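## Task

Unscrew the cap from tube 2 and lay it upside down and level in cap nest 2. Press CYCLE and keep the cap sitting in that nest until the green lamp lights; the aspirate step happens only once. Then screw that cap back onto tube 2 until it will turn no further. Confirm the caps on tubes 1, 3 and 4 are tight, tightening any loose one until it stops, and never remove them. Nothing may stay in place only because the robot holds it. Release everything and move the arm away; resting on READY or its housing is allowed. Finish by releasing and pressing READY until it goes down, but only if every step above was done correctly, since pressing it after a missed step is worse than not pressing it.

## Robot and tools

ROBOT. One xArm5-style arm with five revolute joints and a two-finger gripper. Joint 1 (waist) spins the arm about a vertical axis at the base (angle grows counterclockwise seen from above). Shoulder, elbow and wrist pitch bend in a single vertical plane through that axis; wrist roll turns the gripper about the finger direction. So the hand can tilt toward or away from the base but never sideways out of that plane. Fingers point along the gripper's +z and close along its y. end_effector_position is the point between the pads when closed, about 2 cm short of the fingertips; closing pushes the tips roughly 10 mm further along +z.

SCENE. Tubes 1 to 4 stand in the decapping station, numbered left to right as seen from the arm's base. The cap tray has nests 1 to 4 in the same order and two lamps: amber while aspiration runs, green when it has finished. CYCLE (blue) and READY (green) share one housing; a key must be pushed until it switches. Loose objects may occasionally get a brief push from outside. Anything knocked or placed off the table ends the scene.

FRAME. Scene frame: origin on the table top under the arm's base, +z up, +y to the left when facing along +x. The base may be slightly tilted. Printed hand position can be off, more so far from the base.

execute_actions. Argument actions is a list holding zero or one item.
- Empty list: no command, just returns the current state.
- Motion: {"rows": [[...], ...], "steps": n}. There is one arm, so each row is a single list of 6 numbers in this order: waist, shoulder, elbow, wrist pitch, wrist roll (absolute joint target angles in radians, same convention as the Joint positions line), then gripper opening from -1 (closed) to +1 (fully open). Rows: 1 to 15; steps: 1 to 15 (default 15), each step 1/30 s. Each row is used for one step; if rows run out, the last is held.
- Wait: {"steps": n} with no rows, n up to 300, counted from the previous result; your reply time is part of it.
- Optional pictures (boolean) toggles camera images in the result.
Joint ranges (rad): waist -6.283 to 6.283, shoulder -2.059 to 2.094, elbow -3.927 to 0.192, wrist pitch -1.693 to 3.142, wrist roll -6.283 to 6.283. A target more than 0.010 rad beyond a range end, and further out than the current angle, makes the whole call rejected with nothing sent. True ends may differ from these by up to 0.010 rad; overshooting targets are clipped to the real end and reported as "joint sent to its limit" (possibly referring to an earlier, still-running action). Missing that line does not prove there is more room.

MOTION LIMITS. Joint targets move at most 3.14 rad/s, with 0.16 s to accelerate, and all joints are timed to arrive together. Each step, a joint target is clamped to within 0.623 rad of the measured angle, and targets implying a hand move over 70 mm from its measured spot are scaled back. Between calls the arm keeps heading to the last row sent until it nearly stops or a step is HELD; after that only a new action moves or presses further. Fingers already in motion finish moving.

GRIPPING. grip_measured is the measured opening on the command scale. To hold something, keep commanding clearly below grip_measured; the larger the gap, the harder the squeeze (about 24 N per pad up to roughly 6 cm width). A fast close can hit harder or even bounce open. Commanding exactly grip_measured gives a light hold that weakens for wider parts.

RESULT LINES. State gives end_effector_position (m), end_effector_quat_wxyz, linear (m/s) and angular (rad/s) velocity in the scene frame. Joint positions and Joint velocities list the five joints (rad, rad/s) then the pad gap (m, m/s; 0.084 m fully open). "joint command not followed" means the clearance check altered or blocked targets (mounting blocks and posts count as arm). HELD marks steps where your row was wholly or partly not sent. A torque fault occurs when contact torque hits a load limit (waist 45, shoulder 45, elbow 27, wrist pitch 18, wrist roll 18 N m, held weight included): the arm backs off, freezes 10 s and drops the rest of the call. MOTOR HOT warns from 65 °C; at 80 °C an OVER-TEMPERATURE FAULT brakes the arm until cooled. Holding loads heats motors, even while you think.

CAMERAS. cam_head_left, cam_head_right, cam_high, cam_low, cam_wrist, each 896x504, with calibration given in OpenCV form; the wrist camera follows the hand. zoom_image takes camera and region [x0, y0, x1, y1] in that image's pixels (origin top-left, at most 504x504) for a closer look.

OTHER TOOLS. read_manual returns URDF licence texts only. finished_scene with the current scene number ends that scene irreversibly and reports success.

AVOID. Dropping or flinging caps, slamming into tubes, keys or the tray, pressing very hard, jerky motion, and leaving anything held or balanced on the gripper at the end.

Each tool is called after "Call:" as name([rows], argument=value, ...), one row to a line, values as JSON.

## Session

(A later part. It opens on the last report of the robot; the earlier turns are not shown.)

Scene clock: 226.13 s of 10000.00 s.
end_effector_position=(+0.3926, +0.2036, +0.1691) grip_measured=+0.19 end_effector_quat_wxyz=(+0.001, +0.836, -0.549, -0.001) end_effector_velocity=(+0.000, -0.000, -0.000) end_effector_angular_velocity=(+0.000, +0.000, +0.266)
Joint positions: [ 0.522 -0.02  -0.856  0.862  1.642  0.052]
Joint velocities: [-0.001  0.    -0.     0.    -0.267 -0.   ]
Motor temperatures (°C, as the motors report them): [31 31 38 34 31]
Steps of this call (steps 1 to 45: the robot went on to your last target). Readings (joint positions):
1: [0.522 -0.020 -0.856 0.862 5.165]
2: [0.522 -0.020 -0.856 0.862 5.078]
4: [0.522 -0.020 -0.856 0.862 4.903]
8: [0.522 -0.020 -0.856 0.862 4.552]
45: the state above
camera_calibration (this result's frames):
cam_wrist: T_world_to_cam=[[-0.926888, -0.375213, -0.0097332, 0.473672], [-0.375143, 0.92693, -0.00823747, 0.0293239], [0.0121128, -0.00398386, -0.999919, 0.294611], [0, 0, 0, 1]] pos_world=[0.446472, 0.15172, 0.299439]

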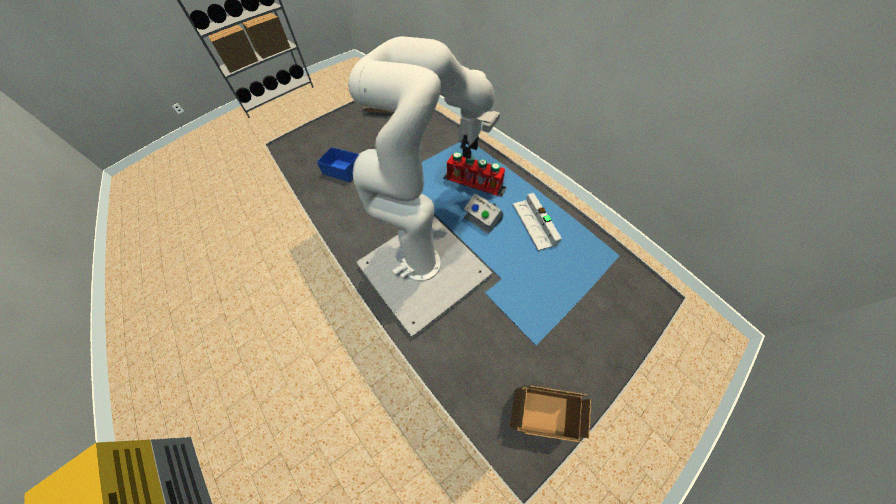

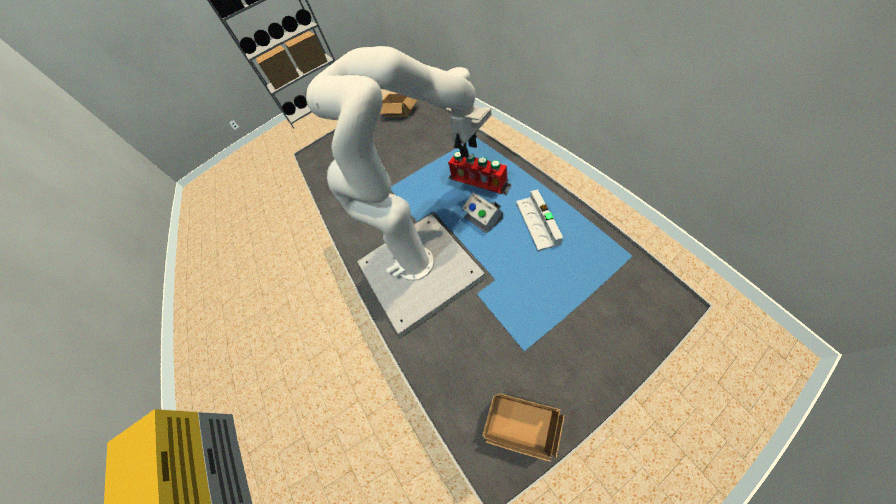

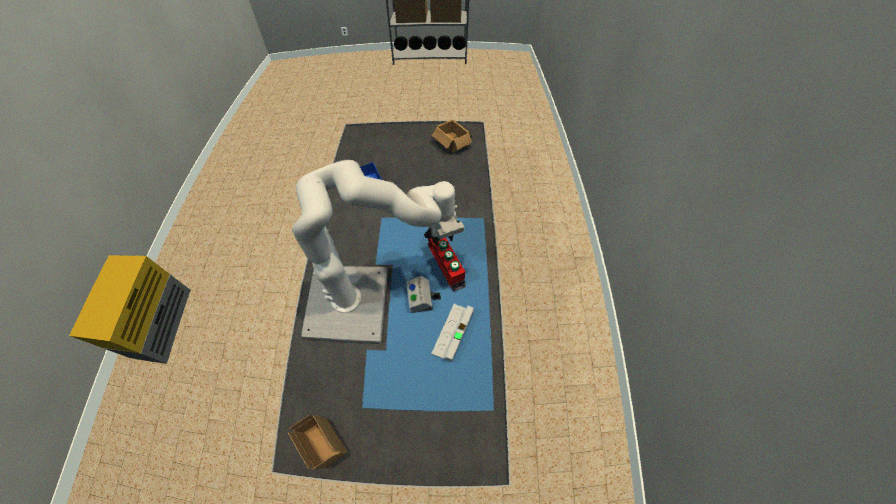

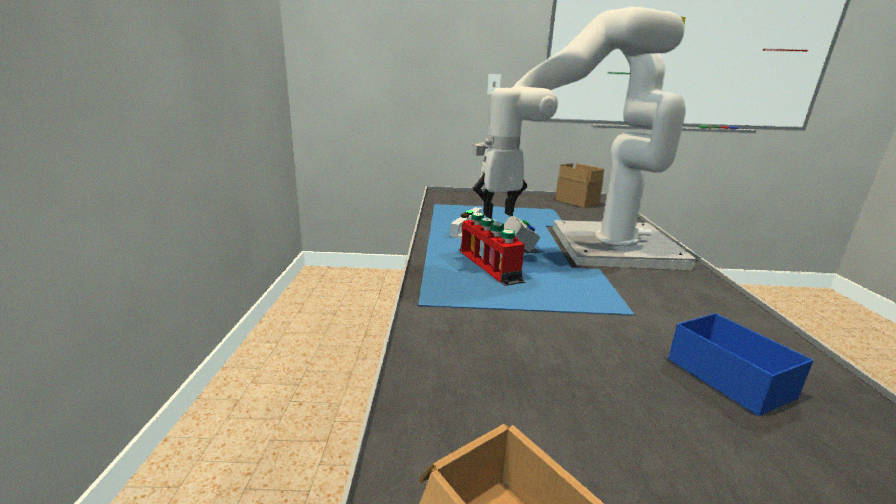

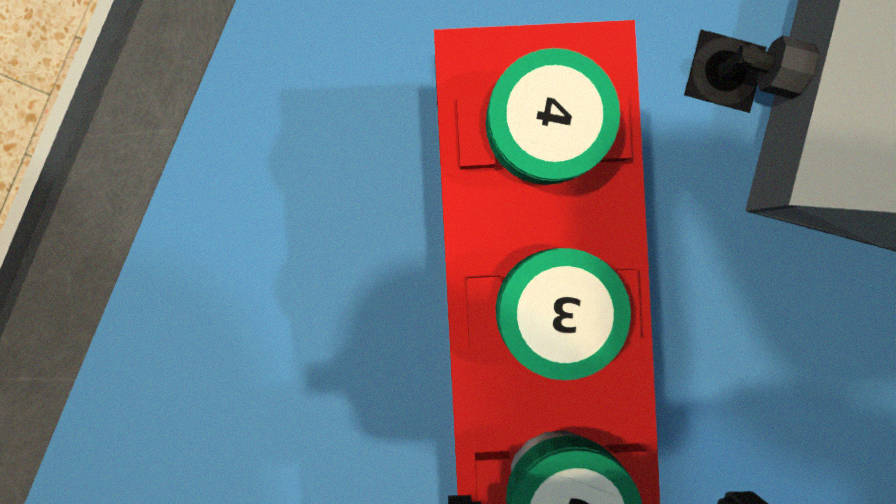

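Call:
execute_actions([
  {"rows":[[0.522,0.070,-0.832,0.751,1.62,0.2]],"steps":15},
], pictures=false)

Call:
execute_actions([
  {"rows":[[0.522,0.070,-0.832,0.751,1.62,-0.6]],"steps":8},
], pictures=false)

Call:
execute_actions([
  {"rows":[[0.522,0.072,-0.832,0.749,2.95,-0.6]],"steps":15},
], pictures=false)

Call:
execute_actions([
  {"rows":[[0.522,0.074,-0.831,0.746,4.2,-0.6]],"steps":15},
], pictures=false)

Call:
execute_actions([
  {"rows":[[0.522,0.075,-0.831,0.745,5.5,-0.6]],"steps":15},
], pictures=false)

Call:
execute_actions([
  {"rows":[[0.522,0.075,-0.831,0.745,5.5,-0.6],[0.522,0.075,-0.831,0.745,5.5,-0.6],[0.522,0.075,-0.831,0.745,5.5,-0.6],[0.522,0.075,-0.831,0.745,5.5,-0.6],[0.522,0.075,-0.831,0.745,5.5,-0.6],[0.522,0.075,-0.831,0.745,5.5,-0.6],[0.522,0.075,-0.831,0.745,5.5,0.2]],"steps":13},
], pictures=false)

Call:
execute_actions([
  {"rows":[[0.522,-0.02,-0.856,0.862,5.5,0.2]],"steps":12},
], pictures=false)

Call:
execute_actions([
  {"rows":[[0.46,-0.04,-0.87,0.89,4.70,0.2]],"steps":15},
])

Scene clock: 236.20 s of 10000.00 s.
end_effector_position=(+0.3963, +0.2056, +0.1296) grip_measured=+0.19 end_effector_quat_wxyz=(+0.001, +0.842, -0.540, -0.001) end_effector_velocity=(-0.001, -0.001, -0.005) end_effector_angular_velocity=(-0.002, +0.004, -0.001)
Joint positions: [ 0.522  0.069 -0.833  0.752  1.62   0.052]
Joint velocities: [-0.001  0.009  0.006 -0.01   0.001 -0.   ]
Motor temperatures (°C, as the motors report them): [31 31 38 34 31]
Steps of this call (steps 1 to 30: the robot went on to your last target; steps 31 to 287: nothing new was sent; steps 288 to 302: all 15 steps of this action). Readings (joint positions):
288: [0.522 -0.020 -0.856 0.862 1.620]
289: [0.522 -0.018 -0.856 0.858 1.620]
291: [0.522 0.006 -0.852 0.824 1.620]
295: [0.522 0.061 -0.832 0.768 1.620]
302: the state above

Scene clock: 236.47 s of 10000.00 s.
end_effector_position=(+0.3942, +0.2046, +0.1287) grip_measured=-0.23 end_effector_quat_wxyz=(+0.004, +0.842, -0.540, -0.003) end_effector_velocity=(+0.001, +0.001, -0.000) end_effector_angular_velocity=(+0.001, -0.002, -0.000)
Joint positions: [ 0.522  0.067 -0.83   0.756  1.62   0.034]
Joint velocities: [ 0.     0.003 -0.003 -0.003  0.     0.   ]
Motor temperatures (°C, as the motors report them): [31 31 38 34 31]
Steps of this call (steps 1 to 8: all 8 steps of this action). Readings (joint positions):
1: [0.522 0.069 -0.833 0.752 1.620]
2: [0.522 0.069 -0.833 0.751 1.620]
4: [0.522 0.069 -0.830 0.755 1.620]
8: the state above

Scene clock: 236.97 s of 10000.00 s.
end_effector_position=(+0.3959, +0.2064, +0.1280) grip_measured=-0.25 end_effector_quat_wxyz=(-0.002, -0.504, +0.864, +0.000) end_effector_velocity=(+0.006, -0.004, -0.006) end_effector_angular_velocity=(-0.008, -0.013, -2.563)
Joint positions: [ 0.524  0.073 -0.833  0.749  2.566  0.033]
Joint velocities: [-0.015  0.019 -0.    -0.028  2.548 -0.001]
Motor temperatures (°C, as the motors report them): [31 31 38 34 31]
Steps of this call (steps 1 to 15: all 15 steps of this action). Readings (joint positions):
1: [0.522 0.067 -0.830 0.756 1.620]
2: [0.522 0.067 -0.830 0.756 1.624]
4: [0.523 0.068 -0.830 0.756 1.667]
8: [0.525 0.069 -0.831 0.755 1.944]
15: the state above

Scene clock: 237.47 s of 10000.00 s.
end_effector_position=(+0.3974, +0.2033, +0.1275) grip_measured=-0.24 end_effector_quat_wxyz=(-0.002, +0.119, +0.993, -0.001) end_effector_velocity=(-0.000, -0.006, +0.010) end_effector_angular_velocity=(-0.011, -0.001, -2.502)
Joint positions: [ 0.516  0.073 -0.831  0.747  3.853  0.033]
Joint velocities: [-0.012 -0.028 -0.     0.031  2.49   0.004]
Motor temperatures (°C, as the motors report them): [31 31 38 34 31]
Steps of this call (steps 1 to 15: all 15 steps of this action). Readings (joint positions):
1: [0.523 0.073 -0.833 0.748 2.649]
2: [0.523 0.074 -0.833 0.748 2.728]
4: [0.522 0.075 -0.833 0.746 2.894]
8: [0.519 0.075 -0.833 0.744 3.242]
15: the state above

Scene clock: 237.97 s of 10000.00 s.
end_effector_position=(+0.3953, +0.2072, +0.1273) grip_measured=-0.17 end_effector_quat_wxyz=(-0.001, +0.684, +0.729, -0.002) end_effector_velocity=(+0.004, -0.001, -0.001) end_effector_angular_velocity=(-0.009, -0.013, -2.540)
Joint positions: [ 0.526  0.074 -0.832  0.748  5.132  0.037]
Joint velocities: [-0.007  0.007 -0.003 -0.012  2.533 -0.008]
Motor temperatures (°C, as the motors report them): [31 31 38 34 31]
Steps of this call (steps 1 to 15: all 15 steps of this action). Readings (joint positions):
1: [0.516 0.072 -0.831 0.747 3.933]
2: [0.516 0.072 -0.831 0.748 4.009]
4: [0.518 0.071 -0.830 0.750 4.171]
8: [0.523 0.071 -0.830 0.751 4.519]
15: the state above

Scene clock: 238.40 s of 10000.00 s.
end_effector_position=(+0.3978, +0.2046, +0.1253) grip_measured=+0.17 end_effector_quat_wxyz=(-0.000, +0.808, +0.589, -0.001) end_effector_velocity=(-0.020, -0.004, -0.009) end_effector_angular_velocity=(-0.025, +0.048, -0.016)
Joint positions: [ 0.518  0.08  -0.832  0.739  5.497  0.051]
Joint velocities: [ 0.013 -0.007  0.026  0.035  0.029  0.012]
Motor temperatures (°C, as the motors report them): [31 31 38 34 31]
Steps of this call (steps 1 to 13: all 13 steps of this action). Readings (joint positions):
1: [0.526 0.074 -0.832 0.747 5.214]
2: [0.526 0.074 -0.833 0.747 5.288]
4: [0.526 0.075 -0.833 0.746 5.399]
8: [0.526 0.075 -0.832 0.744 5.481]
13: the state above

Scene clock: 238.80 s of 10000.00 s.
end_effector_position=(+0.3927, +0.2036, +0.1676) grip_measured=+0.19 end_effector_quat_wxyz=(-0.000, +0.808, +0.590, -0.001) end_effector_velocity=(-0.013, -0.007, -0.001) end_effector_angular_velocity=(-0.020, +0.039, +0.001)
Joint positions: [ 0.522 -0.017 -0.855  0.858  5.5    0.052]
Joint velocities: [ 0.001 -0.016  0.011  0.048 -0.    -0.   ]
Motor temperatures (°C, as the motors report them): [31 31 38 34 31]
Steps of this call (steps 1 to 12: all 12 steps of this action). Readings (joint positions):
1: [0.519 0.080 -0.831 0.741 5.498]
2: [0.520 0.078 -0.830 0.745 5.499]
4: [0.520 0.052 -0.834 0.782 5.499]
8: [0.521 -0.009 -0.856 0.843 5.500]
12: the state above

Scene clock: 239.30 s of 10000.00 s.
end_effector_position=(+0.4052, +0.1803, +0.1808) grip_measured=+0.19 end_effector_quat_wxyz=(+0.001, +0.558, +0.830, +0.002) end_effector_velocity=(+0.002, -0.008, +0.003) end_effector_angular_velocity=(-0.004, +0.003, +0.543)
Joint positions: [ 0.462 -0.039 -0.87   0.889  4.745  0.052]
Joint velocities: [-0.019 -0.006 -0.002  0.013 -0.562 -0.   ]
Motor temperatures (°C, as the motors report them): [31 31 38 34 31]
Steps of this call (steps 1 to 15: all 15 steps of this action). Readings (joint positions):
1: [0.522 -0.017 -0.855 0.860 5.500]
2: [0.522 -0.018 -0.855 0.861 5.496]
4: [0.518 -0.020 -0.856 0.864 5.453]
8: [0.491 -0.029 -0.863 0.876 5.176]
15: the state above
camera_calibration (this result's frames):
cam_wrist: T_world_to_cam=[[0.934683, 0.355407, -0.00737873, -0.409679], [0.355347, -0.934698, -0.00823707, 0.0954247], [-0.00982439, 0.00507703, -0.999939, 0.313349], [0, 0, 0, 1]] pos_world=[0.35209, 0.233205, 0.311093]

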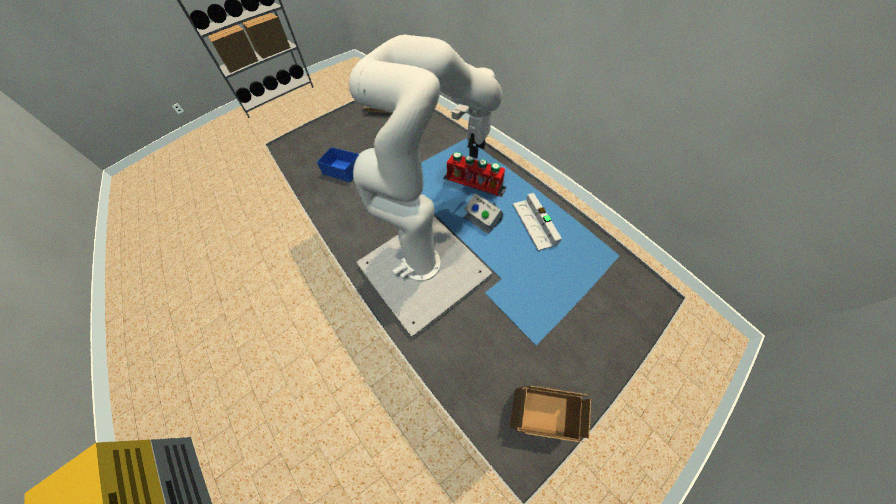

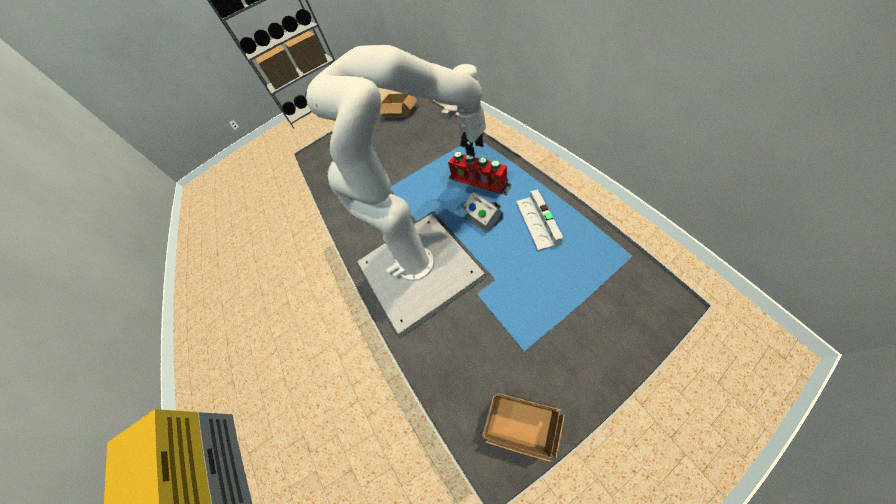

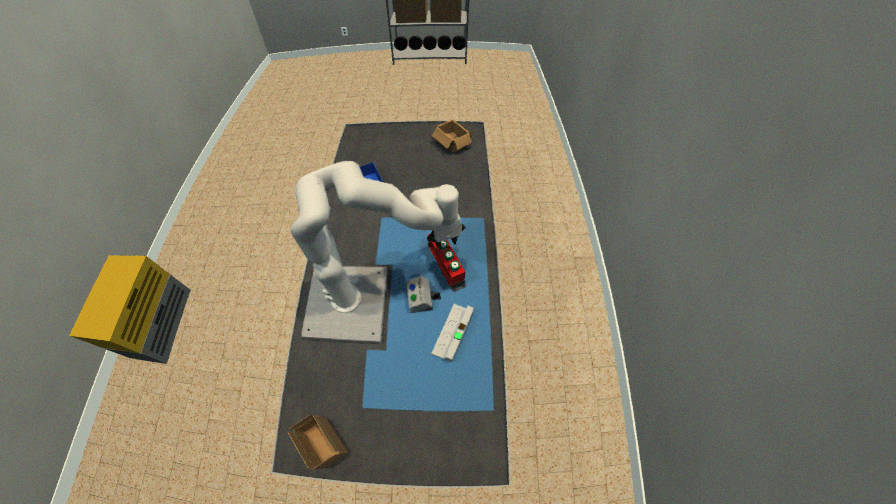

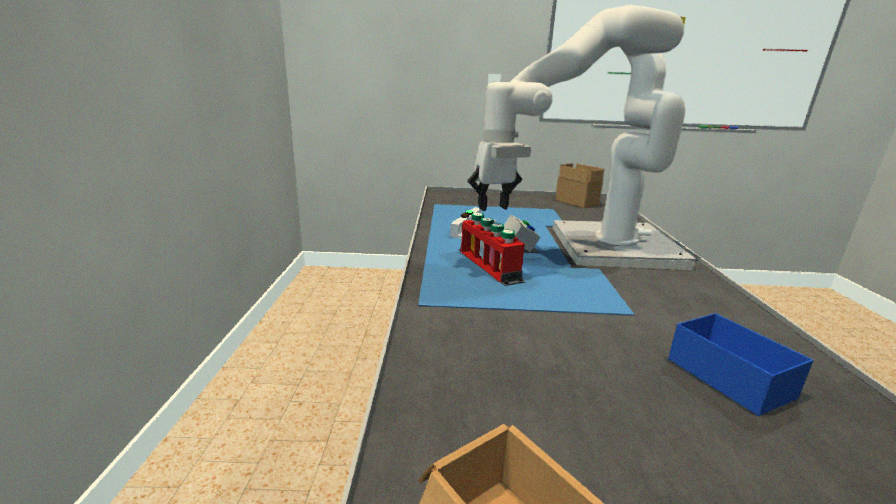

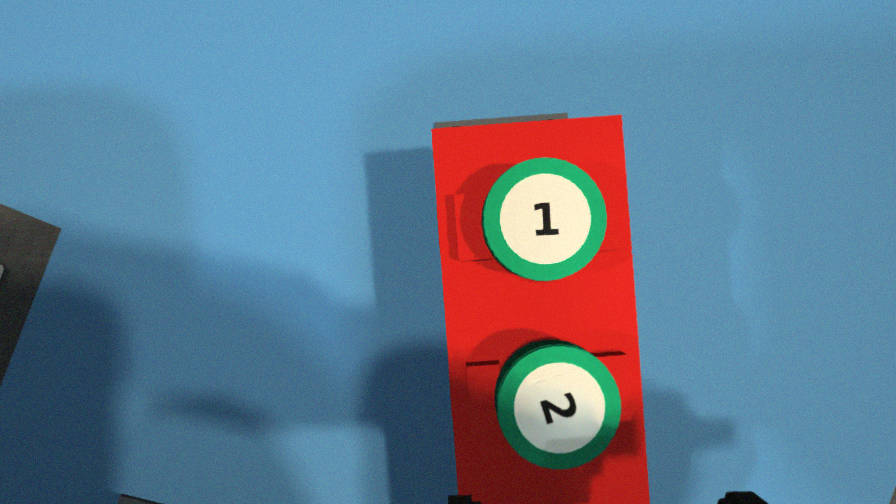

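Call:
execute_actions([
  {"rows":[[0.522,-0.02,-0.856,0.862,4.76,0.2]],"steps":12},
], pictures=false)

Call:
execute_actions([
  {"rows":[[0.522,0.073,-0.831,0.747,4.76,0.2]],"steps":15},
], pictures=false)

Call:
execute_actions([
  {"rows":[[0.522,0.073,-0.831,0.747,4.76,-0.7]],"steps":8},
], pictures=false)

Call:
execute_actions([
  {"rows":[[0.522,0.075,-0.831,0.745,6.2,-0.7]],"steps":15},
], pictures=false)

Call:
execute_actions([
  {"rows":[[0.522,0.075,-0.831,0.745,6.2,-0.7],[0.522,0.075,-0.831,0.745,6.2,-0.7],[0.522,0.075,-0.831,0.745,6.2,-0.7],[0.522,0.075,-0.831,0.745,6.2,-0.7],[0.522,0.075,-0.831,0.745,6.2,-0.7],[0.522,0.075,-0.831,0.745,6.2,-0.7],[0.522,0.075,-0.831,0.745,6.2,-0.7],[0.522,0.075,-0.831,0.745,6.2,0.2]],"steps":14},
], pictures=false)

Call:
execute_actions([
  {"rows":[[0.522,-0.02,-0.856,0.862,6.2,0.2]],"steps":12},
], pictures=false)

Call:
execute_actions([
  {"rows":[[0.46,-0.04,-0.87,0.89,4.70,0.2]],"steps":15},
], pictures=false)

Call:
execute_actions([
  {"steps":8},
])

Scene clock: 245.63 s of 10000.00 s.
end_effector_position=(+0.3929, +0.2031, +0.1694) grip_measured=+0.19 end_effector_quat_wxyz=(-0.001, +0.539, +0.842, -0.001) end_effector_velocity=(-0.001, +0.005, -0.001) end_effector_angular_velocity=(+0.002, -0.004, -0.006)
Joint positions: [ 0.521 -0.021 -0.856  0.863  4.758  0.052]
Joint velocities: [ 0.011  0.003  0.001 -0.009  0.017  0.   ]
Motor temperatures (°C, as the motors report them): [31 31 37 34 31]
Steps of this call (steps 1 to 30: the robot went on to your last target; steps 31 to 178: nothing new was sent; steps 179 to 190: all 12 steps of this action). Readings (joint positions):
179: [0.460 -0.040 -0.870 0.890 4.700]
180: [0.462 -0.039 -0.870 0.888 4.703]
182: [0.484 -0.033 -0.865 0.878 4.725]
186: [0.516 -0.022 -0.857 0.866 4.752]
190: the state above

Scene clock: 246.13 s of 10000.00 s.
end_effector_position=(+0.3964, +0.2056, +0.1282) grip_measured=+0.19 end_effector_quat_wxyz=(-0.001, +0.540, +0.842, -0.001) end_effector_velocity=(-0.001, -0.000, -0.005) end_effector_angular_velocity=(-0.001, +0.003, +0.002)
Joint positions: [ 0.522  0.072 -0.832  0.748  4.76   0.052]
Joint velocities: [ 0.     0.008  0.006 -0.011 -0.002 -0.   ]
Motor temperatures (°C, as the motors report them): [31 31 37 34 31]
Steps of this call (steps 1 to 15: all 15 steps of this action). Readings (joint positions):
1: [0.521 -0.020 -0.856 0.862 4.759]
2: [0.521 -0.019 -0.856 0.859 4.759]
4: [0.521 0.006 -0.852 0.824 4.760]
8: [0.522 0.063 -0.831 0.765 4.760]
15: the state above

Scene clock: 246.40 s of 10000.00 s.
end_effector_position=(+0.3951, +0.2050, +0.1279) grip_measured=-0.16 end_effector_quat_wxyz=(-0.002, +0.539, +0.842, -0.003) end_effector_velocity=(+0.001, +0.001, -0.001) end_effector_angular_velocity=(+0.000, -0.001, +0.000)
Joint positions: [ 0.522  0.07  -0.83   0.751  4.76   0.037]
Joint velocities: [ 0.001  0.005 -0.003 -0.003  0.001  0.   ]
Motor temperatures (°C, as the motors report them): [31 31 37 34 31]
Steps of this call (steps 1 to 8: all 8 steps of this action). Readings (joint positions):
1: [0.522 0.072 -0.832 0.748 4.760]
2: [0.522 0.072 -0.832 0.747 4.760]
4: [0.522 0.071 -0.830 0.750 4.760]
8: the state above

Scene clock: 246.90 s of 10000.00 s.
end_effector_position=(+0.3964, +0.2075, +0.1274) grip_measured=-0.25 end_effector_quat_wxyz=(-0.000, +0.863, +0.505, -0.001) end_effector_velocity=(+0.009, -0.008, -0.009) end_effector_angular_velocity=(-0.000, -0.009, -2.637)
Joint positions: [ 0.526  0.075 -0.833  0.743  5.707  0.033]
Joint velocities: [-0.025  0.026 -0.001 -0.035  2.612  0.001]
Motor temperatures (°C, as the motors report them): [31 31 37 34 31]
Steps of this call (steps 1 to 15: all 15 steps of this action). Readings (joint positions):
1: [0.522 0.070 -0.830 0.750 4.760]
2: [0.522 0.070 -0.830 0.750 4.764]
4: [0.522 0.071 -0.830 0.750 4.807]
8: [0.525 0.072 -0.831 0.749 5.083]
15: the state above

Scene clock: 247.37 s of 10000.00 s.
end_effector_position=(+0.3968, +0.2050, +0.1257) grip_measured=-0.02 end_effector_quat_wxyz=(+0.000, +0.961, +0.278, -0.002) end_effector_velocity=(-0.001, +0.001, +0.002) end_effector_angular_velocity=(+0.001, -0.001, -0.034)
Joint positions: [ 0.52   0.078 -0.831  0.742  6.196  0.043]
Joint velocities: [ 0.003 -0.005  0.     0.003  0.037  0.   ]
Motor temperatures (°C, as the motors report them): [31 31 37 34 31]
Steps of this call (steps 1 to 14: all 14 steps of this action). Readings (joint positions):
1: [0.525 0.076 -0.833 0.743 5.794]
2: [0.524 0.076 -0.833 0.742 5.878]
4: [0.522 0.077 -0.833 0.741 6.023]
8: [0.521 0.077 -0.832 0.742 6.165]
14: the state above

Scene clock: 247.77 s of 10000.00 s.
end_effector_position=(+0.3927, +0.2032, +0.1678) grip_measured=+0.19 end_effector_quat_wxyz=(+0.000, +0.961, +0.277, -0.001) end_effector_velocity=(-0.013, -0.003, -0.002) end_effector_angular_velocity=(-0.019, +0.037, +0.007)
Joint positions: [ 0.521 -0.018 -0.855  0.859  6.2    0.052]
Joint velocities: [ 0.007 -0.01   0.009  0.043  0.    -0.   ]
Motor temperatures (°C, as the motors report them): [31 31 37 34 31]
Steps of this call (steps 1 to 12: all 12 steps of this action). Readings (joint positions):
1: [0.520 0.077 -0.831 0.742 6.197]
2: [0.520 0.076 -0.832 0.746 6.198]
4: [0.520 0.050 -0.836 0.782 6.199]
8: [0.520 -0.010 -0.856 0.845 6.200]
12: the state above

Scene clock: 248.27 s of 10000.00 s.
end_effector_position=(+0.4050, +0.1805, +0.1806) grip_measured=+0.19 end_effector_quat_wxyz=(+0.001, +0.749, +0.663, +0.002) end_effector_velocity=(+0.003, -0.011, +0.003) end_effector_angular_velocity=(-0.013, +0.002, +2.586)
Joint positions: [ 0.462 -0.039 -0.869  0.889  5.253  0.052]
Joint velocities: [-0.025 -0.007 -0.004  0.017 -2.61  -0.   ]
Motor temperatures (°C, as the motors report them): [31 31 37 34 31]
Steps of this call (steps 1 to 15: all 15 steps of this action). Readings (joint positions):
1: [0.521 -0.018 -0.855 0.860 6.200]
2: [0.521 -0.018 -0.855 0.861 6.196]
4: [0.518 -0.020 -0.856 0.864 6.153]
8: [0.491 -0.030 -0.863 0.876 5.876]
15: the state above

Scene clock: 248.53 s of 10000.00 s.
end_effector_position=(+0.4054, +0.1796, +0.1810) grip_measured=+0.19 end_effector_quat_wxyz=(+0.001, +0.560, +0.829, +0.002) end_effector_velocity=(+0.001, -0.001, +0.000) end_effector_angular_velocity=(-0.002, -0.002, +0.574)
Joint positions: [ 0.46  -0.04  -0.87   0.89   4.746  0.052]
Joint velocities: [-0.002 -0.    -0.001  0.    -0.577 -0.   ]
Motor temperatures (°C, as the motors report them): [31 31 37 34 31]
Steps of this call (steps 1 to 8: the robot went on to your last target). Readings (joint positions):
1: [0.462 -0.039 -0.870 0.889 5.165]
2: [0.461 -0.040 -0.870 0.889 5.079]
4: [0.461 -0.040 -0.870 0.890 4.921]
8: the state above
camera_calibration (this result's frames):
cam_wrist: T_world_to_cam=[[0.935813, 0.352415, -0.00759485, -0.40952], [0.352354, -0.935831, -0.00820906, 0.0961948], [-0.0100005, 0.00500607, -0.999937, 0.313688], [0, 0, 0, 1]] pos_world=[0.352477, 0.232772, 0.311348]

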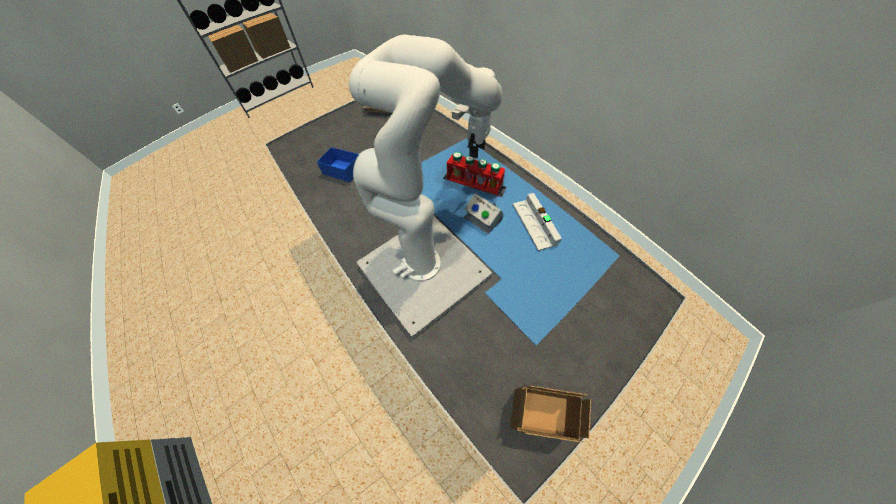

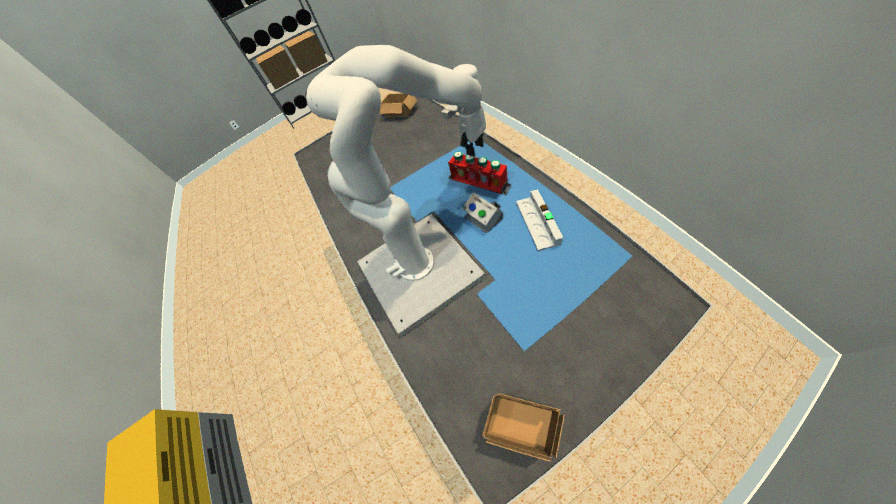

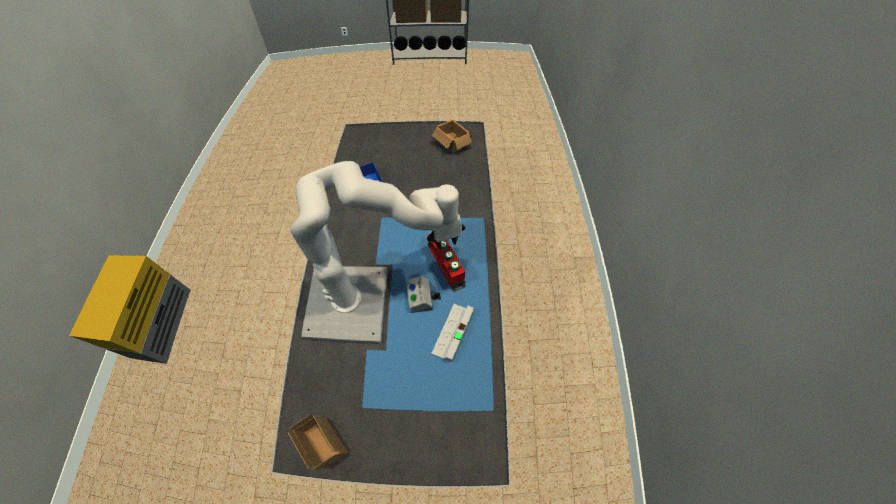

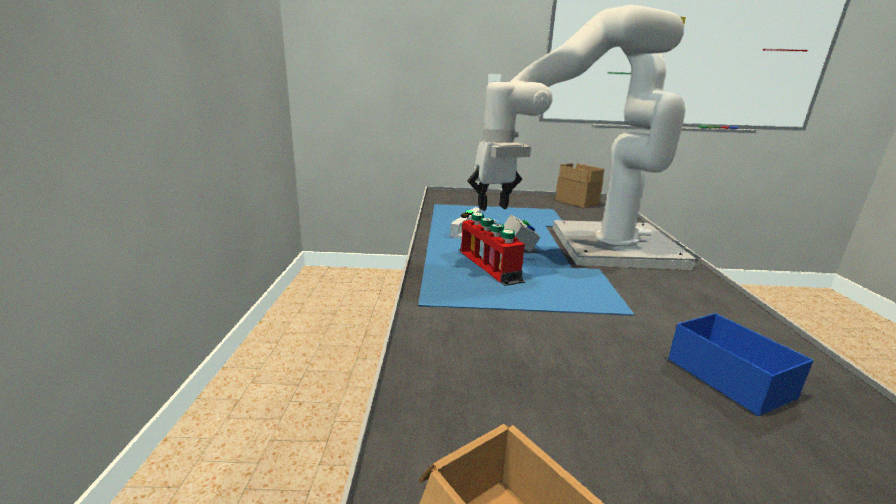

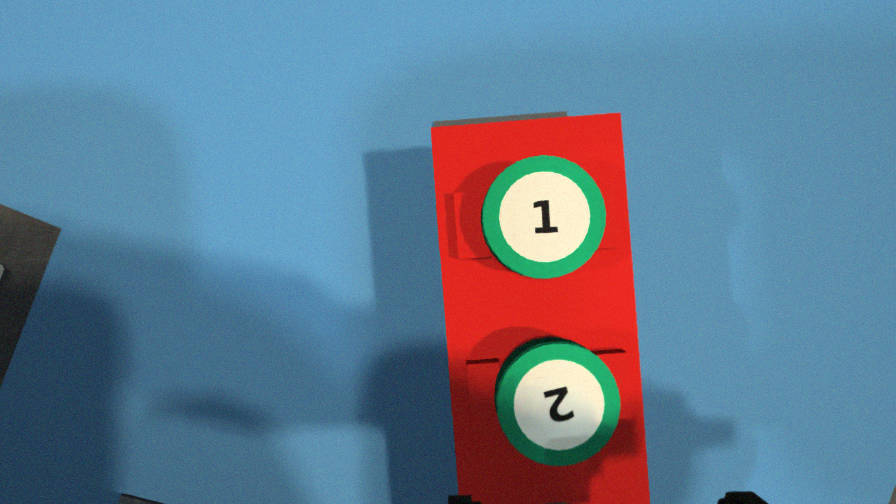

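Call:
execute_actions([
  {"rows":[[0.522,-0.02,-0.856,0.862,1.62,0.2]],"steps":15},
], pictures=false)

Call:
execute_actions([
  {"steps":28},
], pictures=false)

Call:
execute_actions([
  {"rows":[[0.522,0.074,-0.831,0.746,1.62,0.2]],"steps":15},
], pictures=false)

Call:
execute_actions([
  {"rows":[[0.522,0.074,-0.831,0.746,1.62,-0.7]],"steps":8},
], pictures=false)

Call:
execute_actions([
  {"rows":[[0.522,0.076,-0.831,0.744,2.95,-0.7]],"steps":15},
], pictures=false)

Call:
execute_actions([
  {"rows":[[0.522,0.078,-0.831,0.742,4.2,-0.7]],"steps":15},
], pictures=false)

Call:
execute_actions([
  {"rows":[[0.522,0.079,-0.831,0.741,5.5,-0.7]],"steps":15},
], pictures=false)

Call:
execute_actions([
  {"rows":[[0.522,0.078,-0.831,0.742,5.5,-0.7],[0.522,0.078,-0.831,0.742,5.5,-0.7],[0.522,0.078,-0.831,0.742,5.5,-0.7],[0.522,0.078,-0.831,0.742,5.5,-0.7],[0.522,0.078,-0.831,0.742,5.5,-0.7],[0.522,0.078,-0.831,0.742,5.5,-0.7],[0.522,0.075,-0.831,0.745,5.5,0.2]],"steps":13},
], pictures=false)

Call:
execute_actions([
  {"rows":[[0.522,-0.02,-0.856,0.862,5.5,0.2]],"steps":12},
], pictures=false)

Call:
execute_actions([
  {"rows":[[0.46,-0.04,-0.87,0.89,4.70,0.2]],"steps":15},
])

Scene clock: 260.53 s of 10000.00 s.
end_effector_position=(+0.3930, +0.2027, +0.1695) grip_measured=+0.19 end_effector_quat_wxyz=(-0.001, +0.067, +0.998, -0.000) end_effector_velocity=(-0.004, +0.011, -0.003) end_effector_angular_velocity=(+0.008, -0.004, +2.637)
Joint positions: [ 0.52  -0.021 -0.856  0.863  3.753  0.052]
Joint velocities: [ 0.026  0.006  0.004 -0.015 -2.611  0.   ]
Motor temperatures (°C, as the motors report them): [31 31 37 33 31]
Steps of this call (steps 1 to 30: the robot went on to your last target; steps 31 to 345: nothing new was sent; steps 346 to 360: all 15 steps of this action). Readings (joint positions):
346: [0.460 -0.040 -0.870 0.890 4.700]
347: [0.460 -0.040 -0.870 0.890 4.696]
349: [0.464 -0.039 -0.869 0.888 4.653]
353: [0.491 -0.030 -0.863 0.876 4.376]
360: the state above

Scene clock: 261.47 s of 10000.00 s.
end_effector_position=(+0.3926, +0.2036, +0.1691) grip_measured=+0.19 end_effector_quat_wxyz=(+0.001, +0.836, -0.549, -0.001) end_effector_velocity=(-0.001, -0.001, -0.000) end_effector_angular_velocity=(-0.001, +0.003, +0.252)
Joint positions: [ 0.522 -0.02  -0.856  0.862  1.641  0.052]
Joint velocities: [-0.001 -0.     0.001  0.003 -0.252  0.   ]
Motor temperatures (°C, as the motors report them): [31 31 37 33 31]
Steps of this call (steps 1 to 28: the robot went on to your last target). Readings (joint positions):
1: [0.520 -0.021 -0.856 0.863 3.665]
2: [0.521 -0.020 -0.856 0.863 3.578]
4: [0.521 -0.020 -0.856 0.862 3.403]
8: [0.522 -0.020 -0.856 0.862 3.052]
28: the state above

Scene clock: 261.97 s of 10000.00 s.
end_effector_position=(+0.3965, +0.2057, +0.1279) grip_measured=+0.19 end_effector_quat_wxyz=(+0.001, +0.842, -0.540, -0.001) end_effector_velocity=(-0.001, -0.001, -0.005) end_effector_angular_velocity=(-0.001, +0.003, -0.001)
Joint positions: [ 0.522  0.073 -0.832  0.747  1.62   0.052]
Joint velocities: [-0.001  0.009  0.006 -0.011  0.    -0.   ]
Motor temperatures (°C, as the motors report them): [31 31 37 33 31]
Steps of this call (steps 1 to 15: all 15 steps of this action). Readings (joint positions):
1: [0.522 -0.020 -0.856 0.862 1.634]
2: [0.522 -0.018 -0.856 0.858 1.629]
4: [0.522 0.006 -0.852 0.823 1.624]
8: [0.522 0.064 -0.831 0.764 1.621]
15: the state above

Scene clock: 262.23 s of 10000.00 s.
end_effector_position=(+0.3952, +0.2051, +0.1276) grip_measured=-0.14 end_effector_quat_wxyz=(+0.003, +0.842, -0.540, -0.002) end_effector_velocity=(+0.001, +0.000, -0.001) end_effector_angular_velocity=(-0.000, +0.000, -0.000)
Joint positions: [ 0.522  0.071 -0.83   0.75   1.62   0.038]
Joint velocities: [-0.001  0.005 -0.002 -0.003 -0.     0.001]
Motor temperatures (°C, as the motors report them): [31 31 37 33 31]
Steps of this call (steps 1 to 8: all 8 steps of this action). Readings (joint positions):
1: [0.522 0.073 -0.832 0.747 1.620]
2: [0.522 0.073 -0.832 0.746 1.620]
4: [0.522 0.072 -0.830 0.750 1.620]
8: the state above

Scene clock: 262.73 s of 10000.00 s.
end_effector_position=(+0.3963, +0.2079, +0.1270) grip_measured=-0.25 end_effector_quat_wxyz=(-0.001, -0.505, +0.863, +0.000) end_effector_velocity=(+0.012, +0.014, +0.000) end_effector_angular_velocity=(+0.019, -0.044, -2.531)
Joint positions: [ 0.527  0.076 -0.833  0.743  2.565  0.033]
Joint velocities: [ 0.015  0.02  -0.014 -0.055  2.546 -0.006]
Motor temperatures (°C, as the motors report them): [31 31 37 33 31]
Steps of this call (steps 1 to 15: all 15 steps of this action). Readings (joint positions):
1: [0.522 0.071 -0.830 0.750 1.620]
2: [0.522 0.071 -0.830 0.749 1.624]
4: [0.522 0.071 -0.830 0.750 1.667]
8: [0.523 0.072 -0.831 0.748 1.943]
15: the state above

Scene clock: 263.23 s of 10000.00 s.
end_effector_position=(+0.3977, +0.2047, +0.1254) grip_measured=-0.14 end_effector_quat_wxyz=(-0.001, +0.117, +0.993, -0.001) end_effector_velocity=(+0.032, -0.005, +0.028) end_effector_angular_velocity=(+0.023, -0.064, -2.556)
Joint positions: [ 0.519  0.079 -0.832  0.74   3.852  0.038]
Joint velocities: [-0.042 -0.022 -0.052  0.005  2.513  0.012]
Motor temperatures (°C, as the motors report them): [31 31 37 33 31]
Steps of this call (steps 1 to 15: all 15 steps of this action). Readings (joint positions):
1: [0.526 0.077 -0.833 0.741 2.648]
2: [0.525 0.078 -0.833 0.740 2.728]
4: [0.523 0.079 -0.832 0.740 2.894]
8: [0.520 0.081 -0.830 0.740 3.242]
15: the state above

Scene clock: 263.73 s of 10000.00 s.
end_effector_position=(+0.3962, +0.2061, +0.1264) grip_measured=-0.11 end_effector_quat_wxyz=(-0.001, +0.685, +0.728, -0.003) end_effector_velocity=(-0.004, +0.013, +0.001) end_effector_angular_velocity=(-0.009, -0.013, -2.504)
Joint positions: [ 0.523  0.077 -0.833  0.746  5.132  0.039]
Joint velocities: [ 0.031  0.001 -0.001 -0.009  2.535 -0.018]
Motor temperatures (°C, as the motors report them): [31 31 37 33 31]
Steps of this call (steps 1 to 15: all 15 steps of this action). Readings (joint positions):
1: [0.517 0.077 -0.833 0.742 3.933]
2: [0.515 0.076 -0.833 0.743 4.010]
4: [0.515 0.074 -0.832 0.746 4.171]
8: [0.520 0.073 -0.831 0.747 4.519]
15: the state above

Scene clock: 264.17 s of 10000.00 s.
end_effector_position=(+0.3963, +0.2051, +0.1239) grip_measured=+0.17 end_effector_quat_wxyz=(-0.001, +0.807, +0.590, -0.003) end_effector_velocity=(-0.010, -0.006, +0.000) end_effector_angular_velocity=(-0.015, +0.028, -0.030)
Joint positions: [ 0.521  0.081 -0.83   0.739  5.498  0.051]
Joint velocities: [-0.002 -0.018  0.013  0.036  0.028  0.014]
Motor temperatures (°C, as the motors report them): [31 31 37 33 31]
Steps of this call (steps 1 to 13: all 13 steps of this action). Readings (joint positions):
1: [0.524 0.077 -0.833 0.745 5.214]
2: [0.526 0.077 -0.833 0.745 5.288]
4: [0.527 0.078 -0.833 0.743 5.399]
8: [0.528 0.078 -0.833 0.740 5.481]
13: the state above

Scene clock: 264.57 s of 10000.00 s.
end_effector_position=(+0.3924, +0.2035, +0.1673) grip_measured=+0.19 end_effector_quat_wxyz=(-0.000, +0.807, +0.590, -0.002) end_effector_velocity=(-0.010, -0.006, +0.002) end_effector_angular_velocity=(-0.016, +0.031, -0.000)
Joint positions: [ 0.522 -0.017 -0.854  0.859  5.5    0.052]
Joint velocities: [-0.001 -0.018  0.006  0.047 -0.001  0.   ]
Motor temperatures (°C, as the motors report them): [31 31 37 33 31]
Steps of this call (steps 1 to 12: all 12 steps of this action). Readings (joint positions):
1: [0.521 0.081 -0.830 0.741 5.498]
2: [0.521 0.078 -0.829 0.745 5.499]
4: [0.521 0.053 -0.832 0.783 5.499]
8: [0.522 -0.008 -0.855 0.843 5.500]
12: the state above

Scene clock: 265.07 s of 10000.00 s.
end_effector_position=(+0.4052, +0.1803, +0.1808) grip_measured=+0.19 end_effector_quat_wxyz=(+0.001, +0.558, +0.830, +0.002) end_effector_velocity=(+0.001, -0.009, +0.002) end_effector_angular_velocity=(-0.005, +0.005, +0.543)
Joint positions: [ 0.462 -0.039 -0.87   0.889  4.745  0.052]
Joint velocities: [-0.019 -0.006 -0.001  0.013 -0.562 -0.   ]
Motor temperatures (°C, as the motors report them): [31 31 37 33 31]
Steps of this call (steps 1 to 15: all 15 steps of this action). Readings (joint positions):
1: [0.522 -0.017 -0.854 0.860 5.500]
2: [0.522 -0.018 -0.855 0.861 5.496]
4: [0.518 -0.020 -0.856 0.864 5.453]
8: [0.491 -0.029 -0.863 0.876 5.176]
15: the state above
camera_calibration (this result's frames):
cam_wrist: T_world_to_cam=[[0.934681, 0.355411, -0.00740713, -0.409667], [0.355352, -0.934696, -0.00823558, 0.095424], [-0.00985044, 0.0050655, -0.999939, 0.31335], [0, 0, 0, 1]] pos_world=[0.352085, 0.233205, 0.311083]

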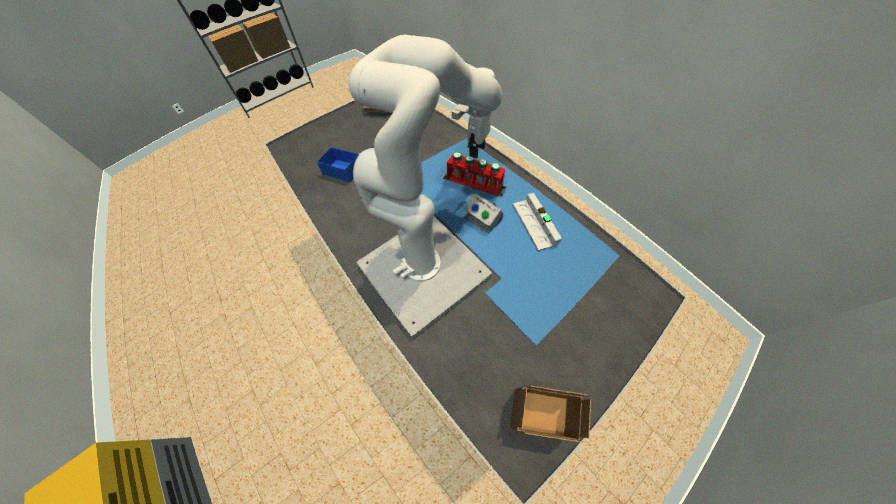

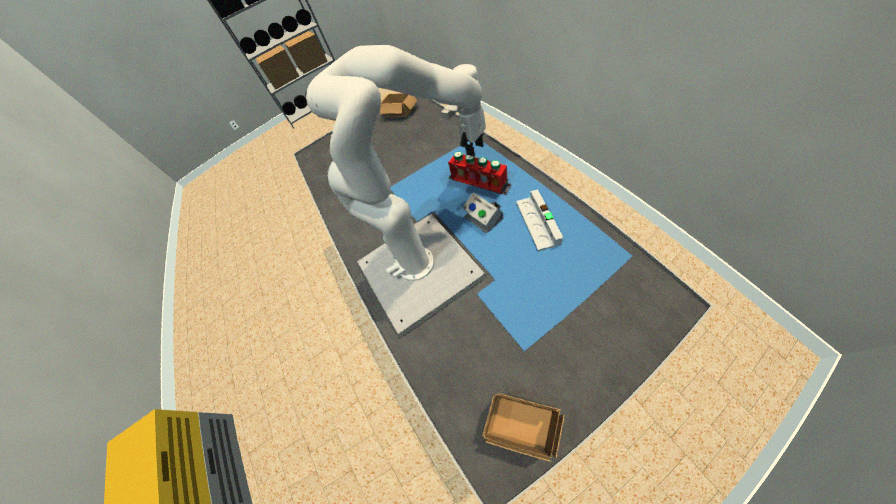

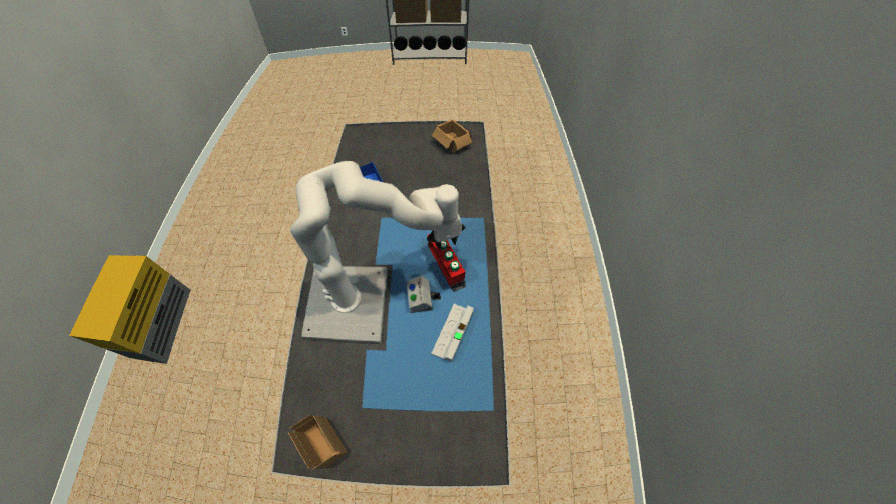

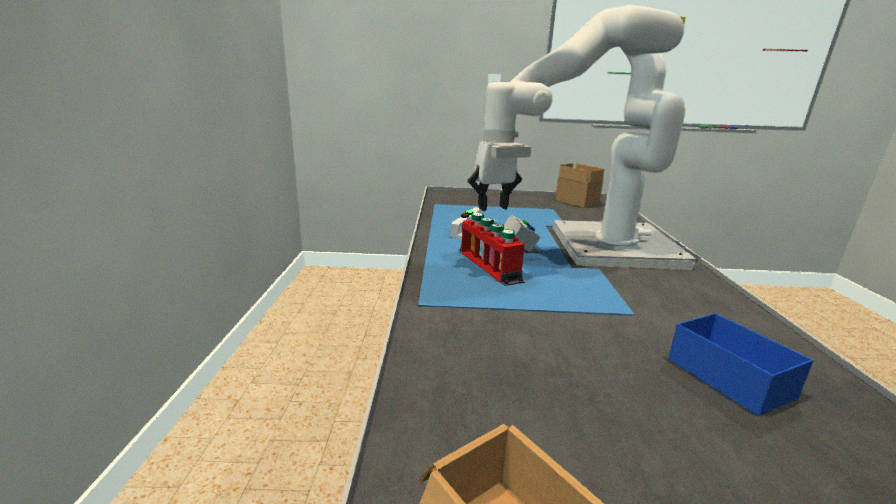

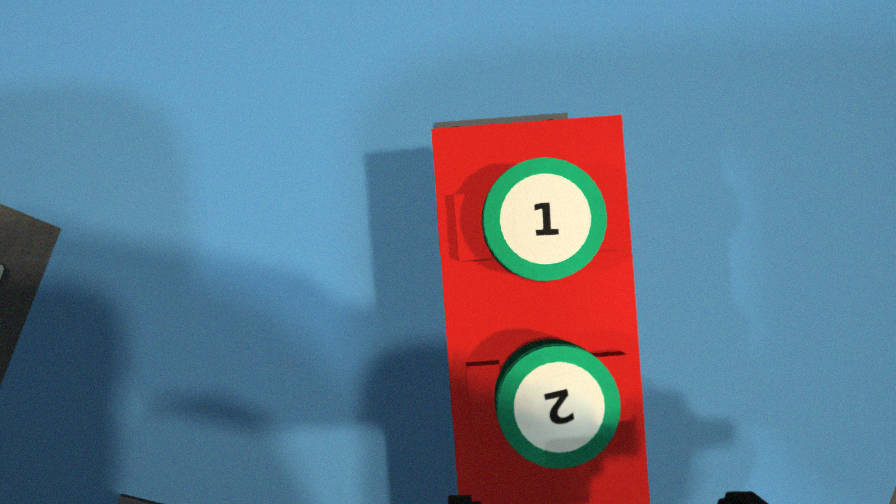

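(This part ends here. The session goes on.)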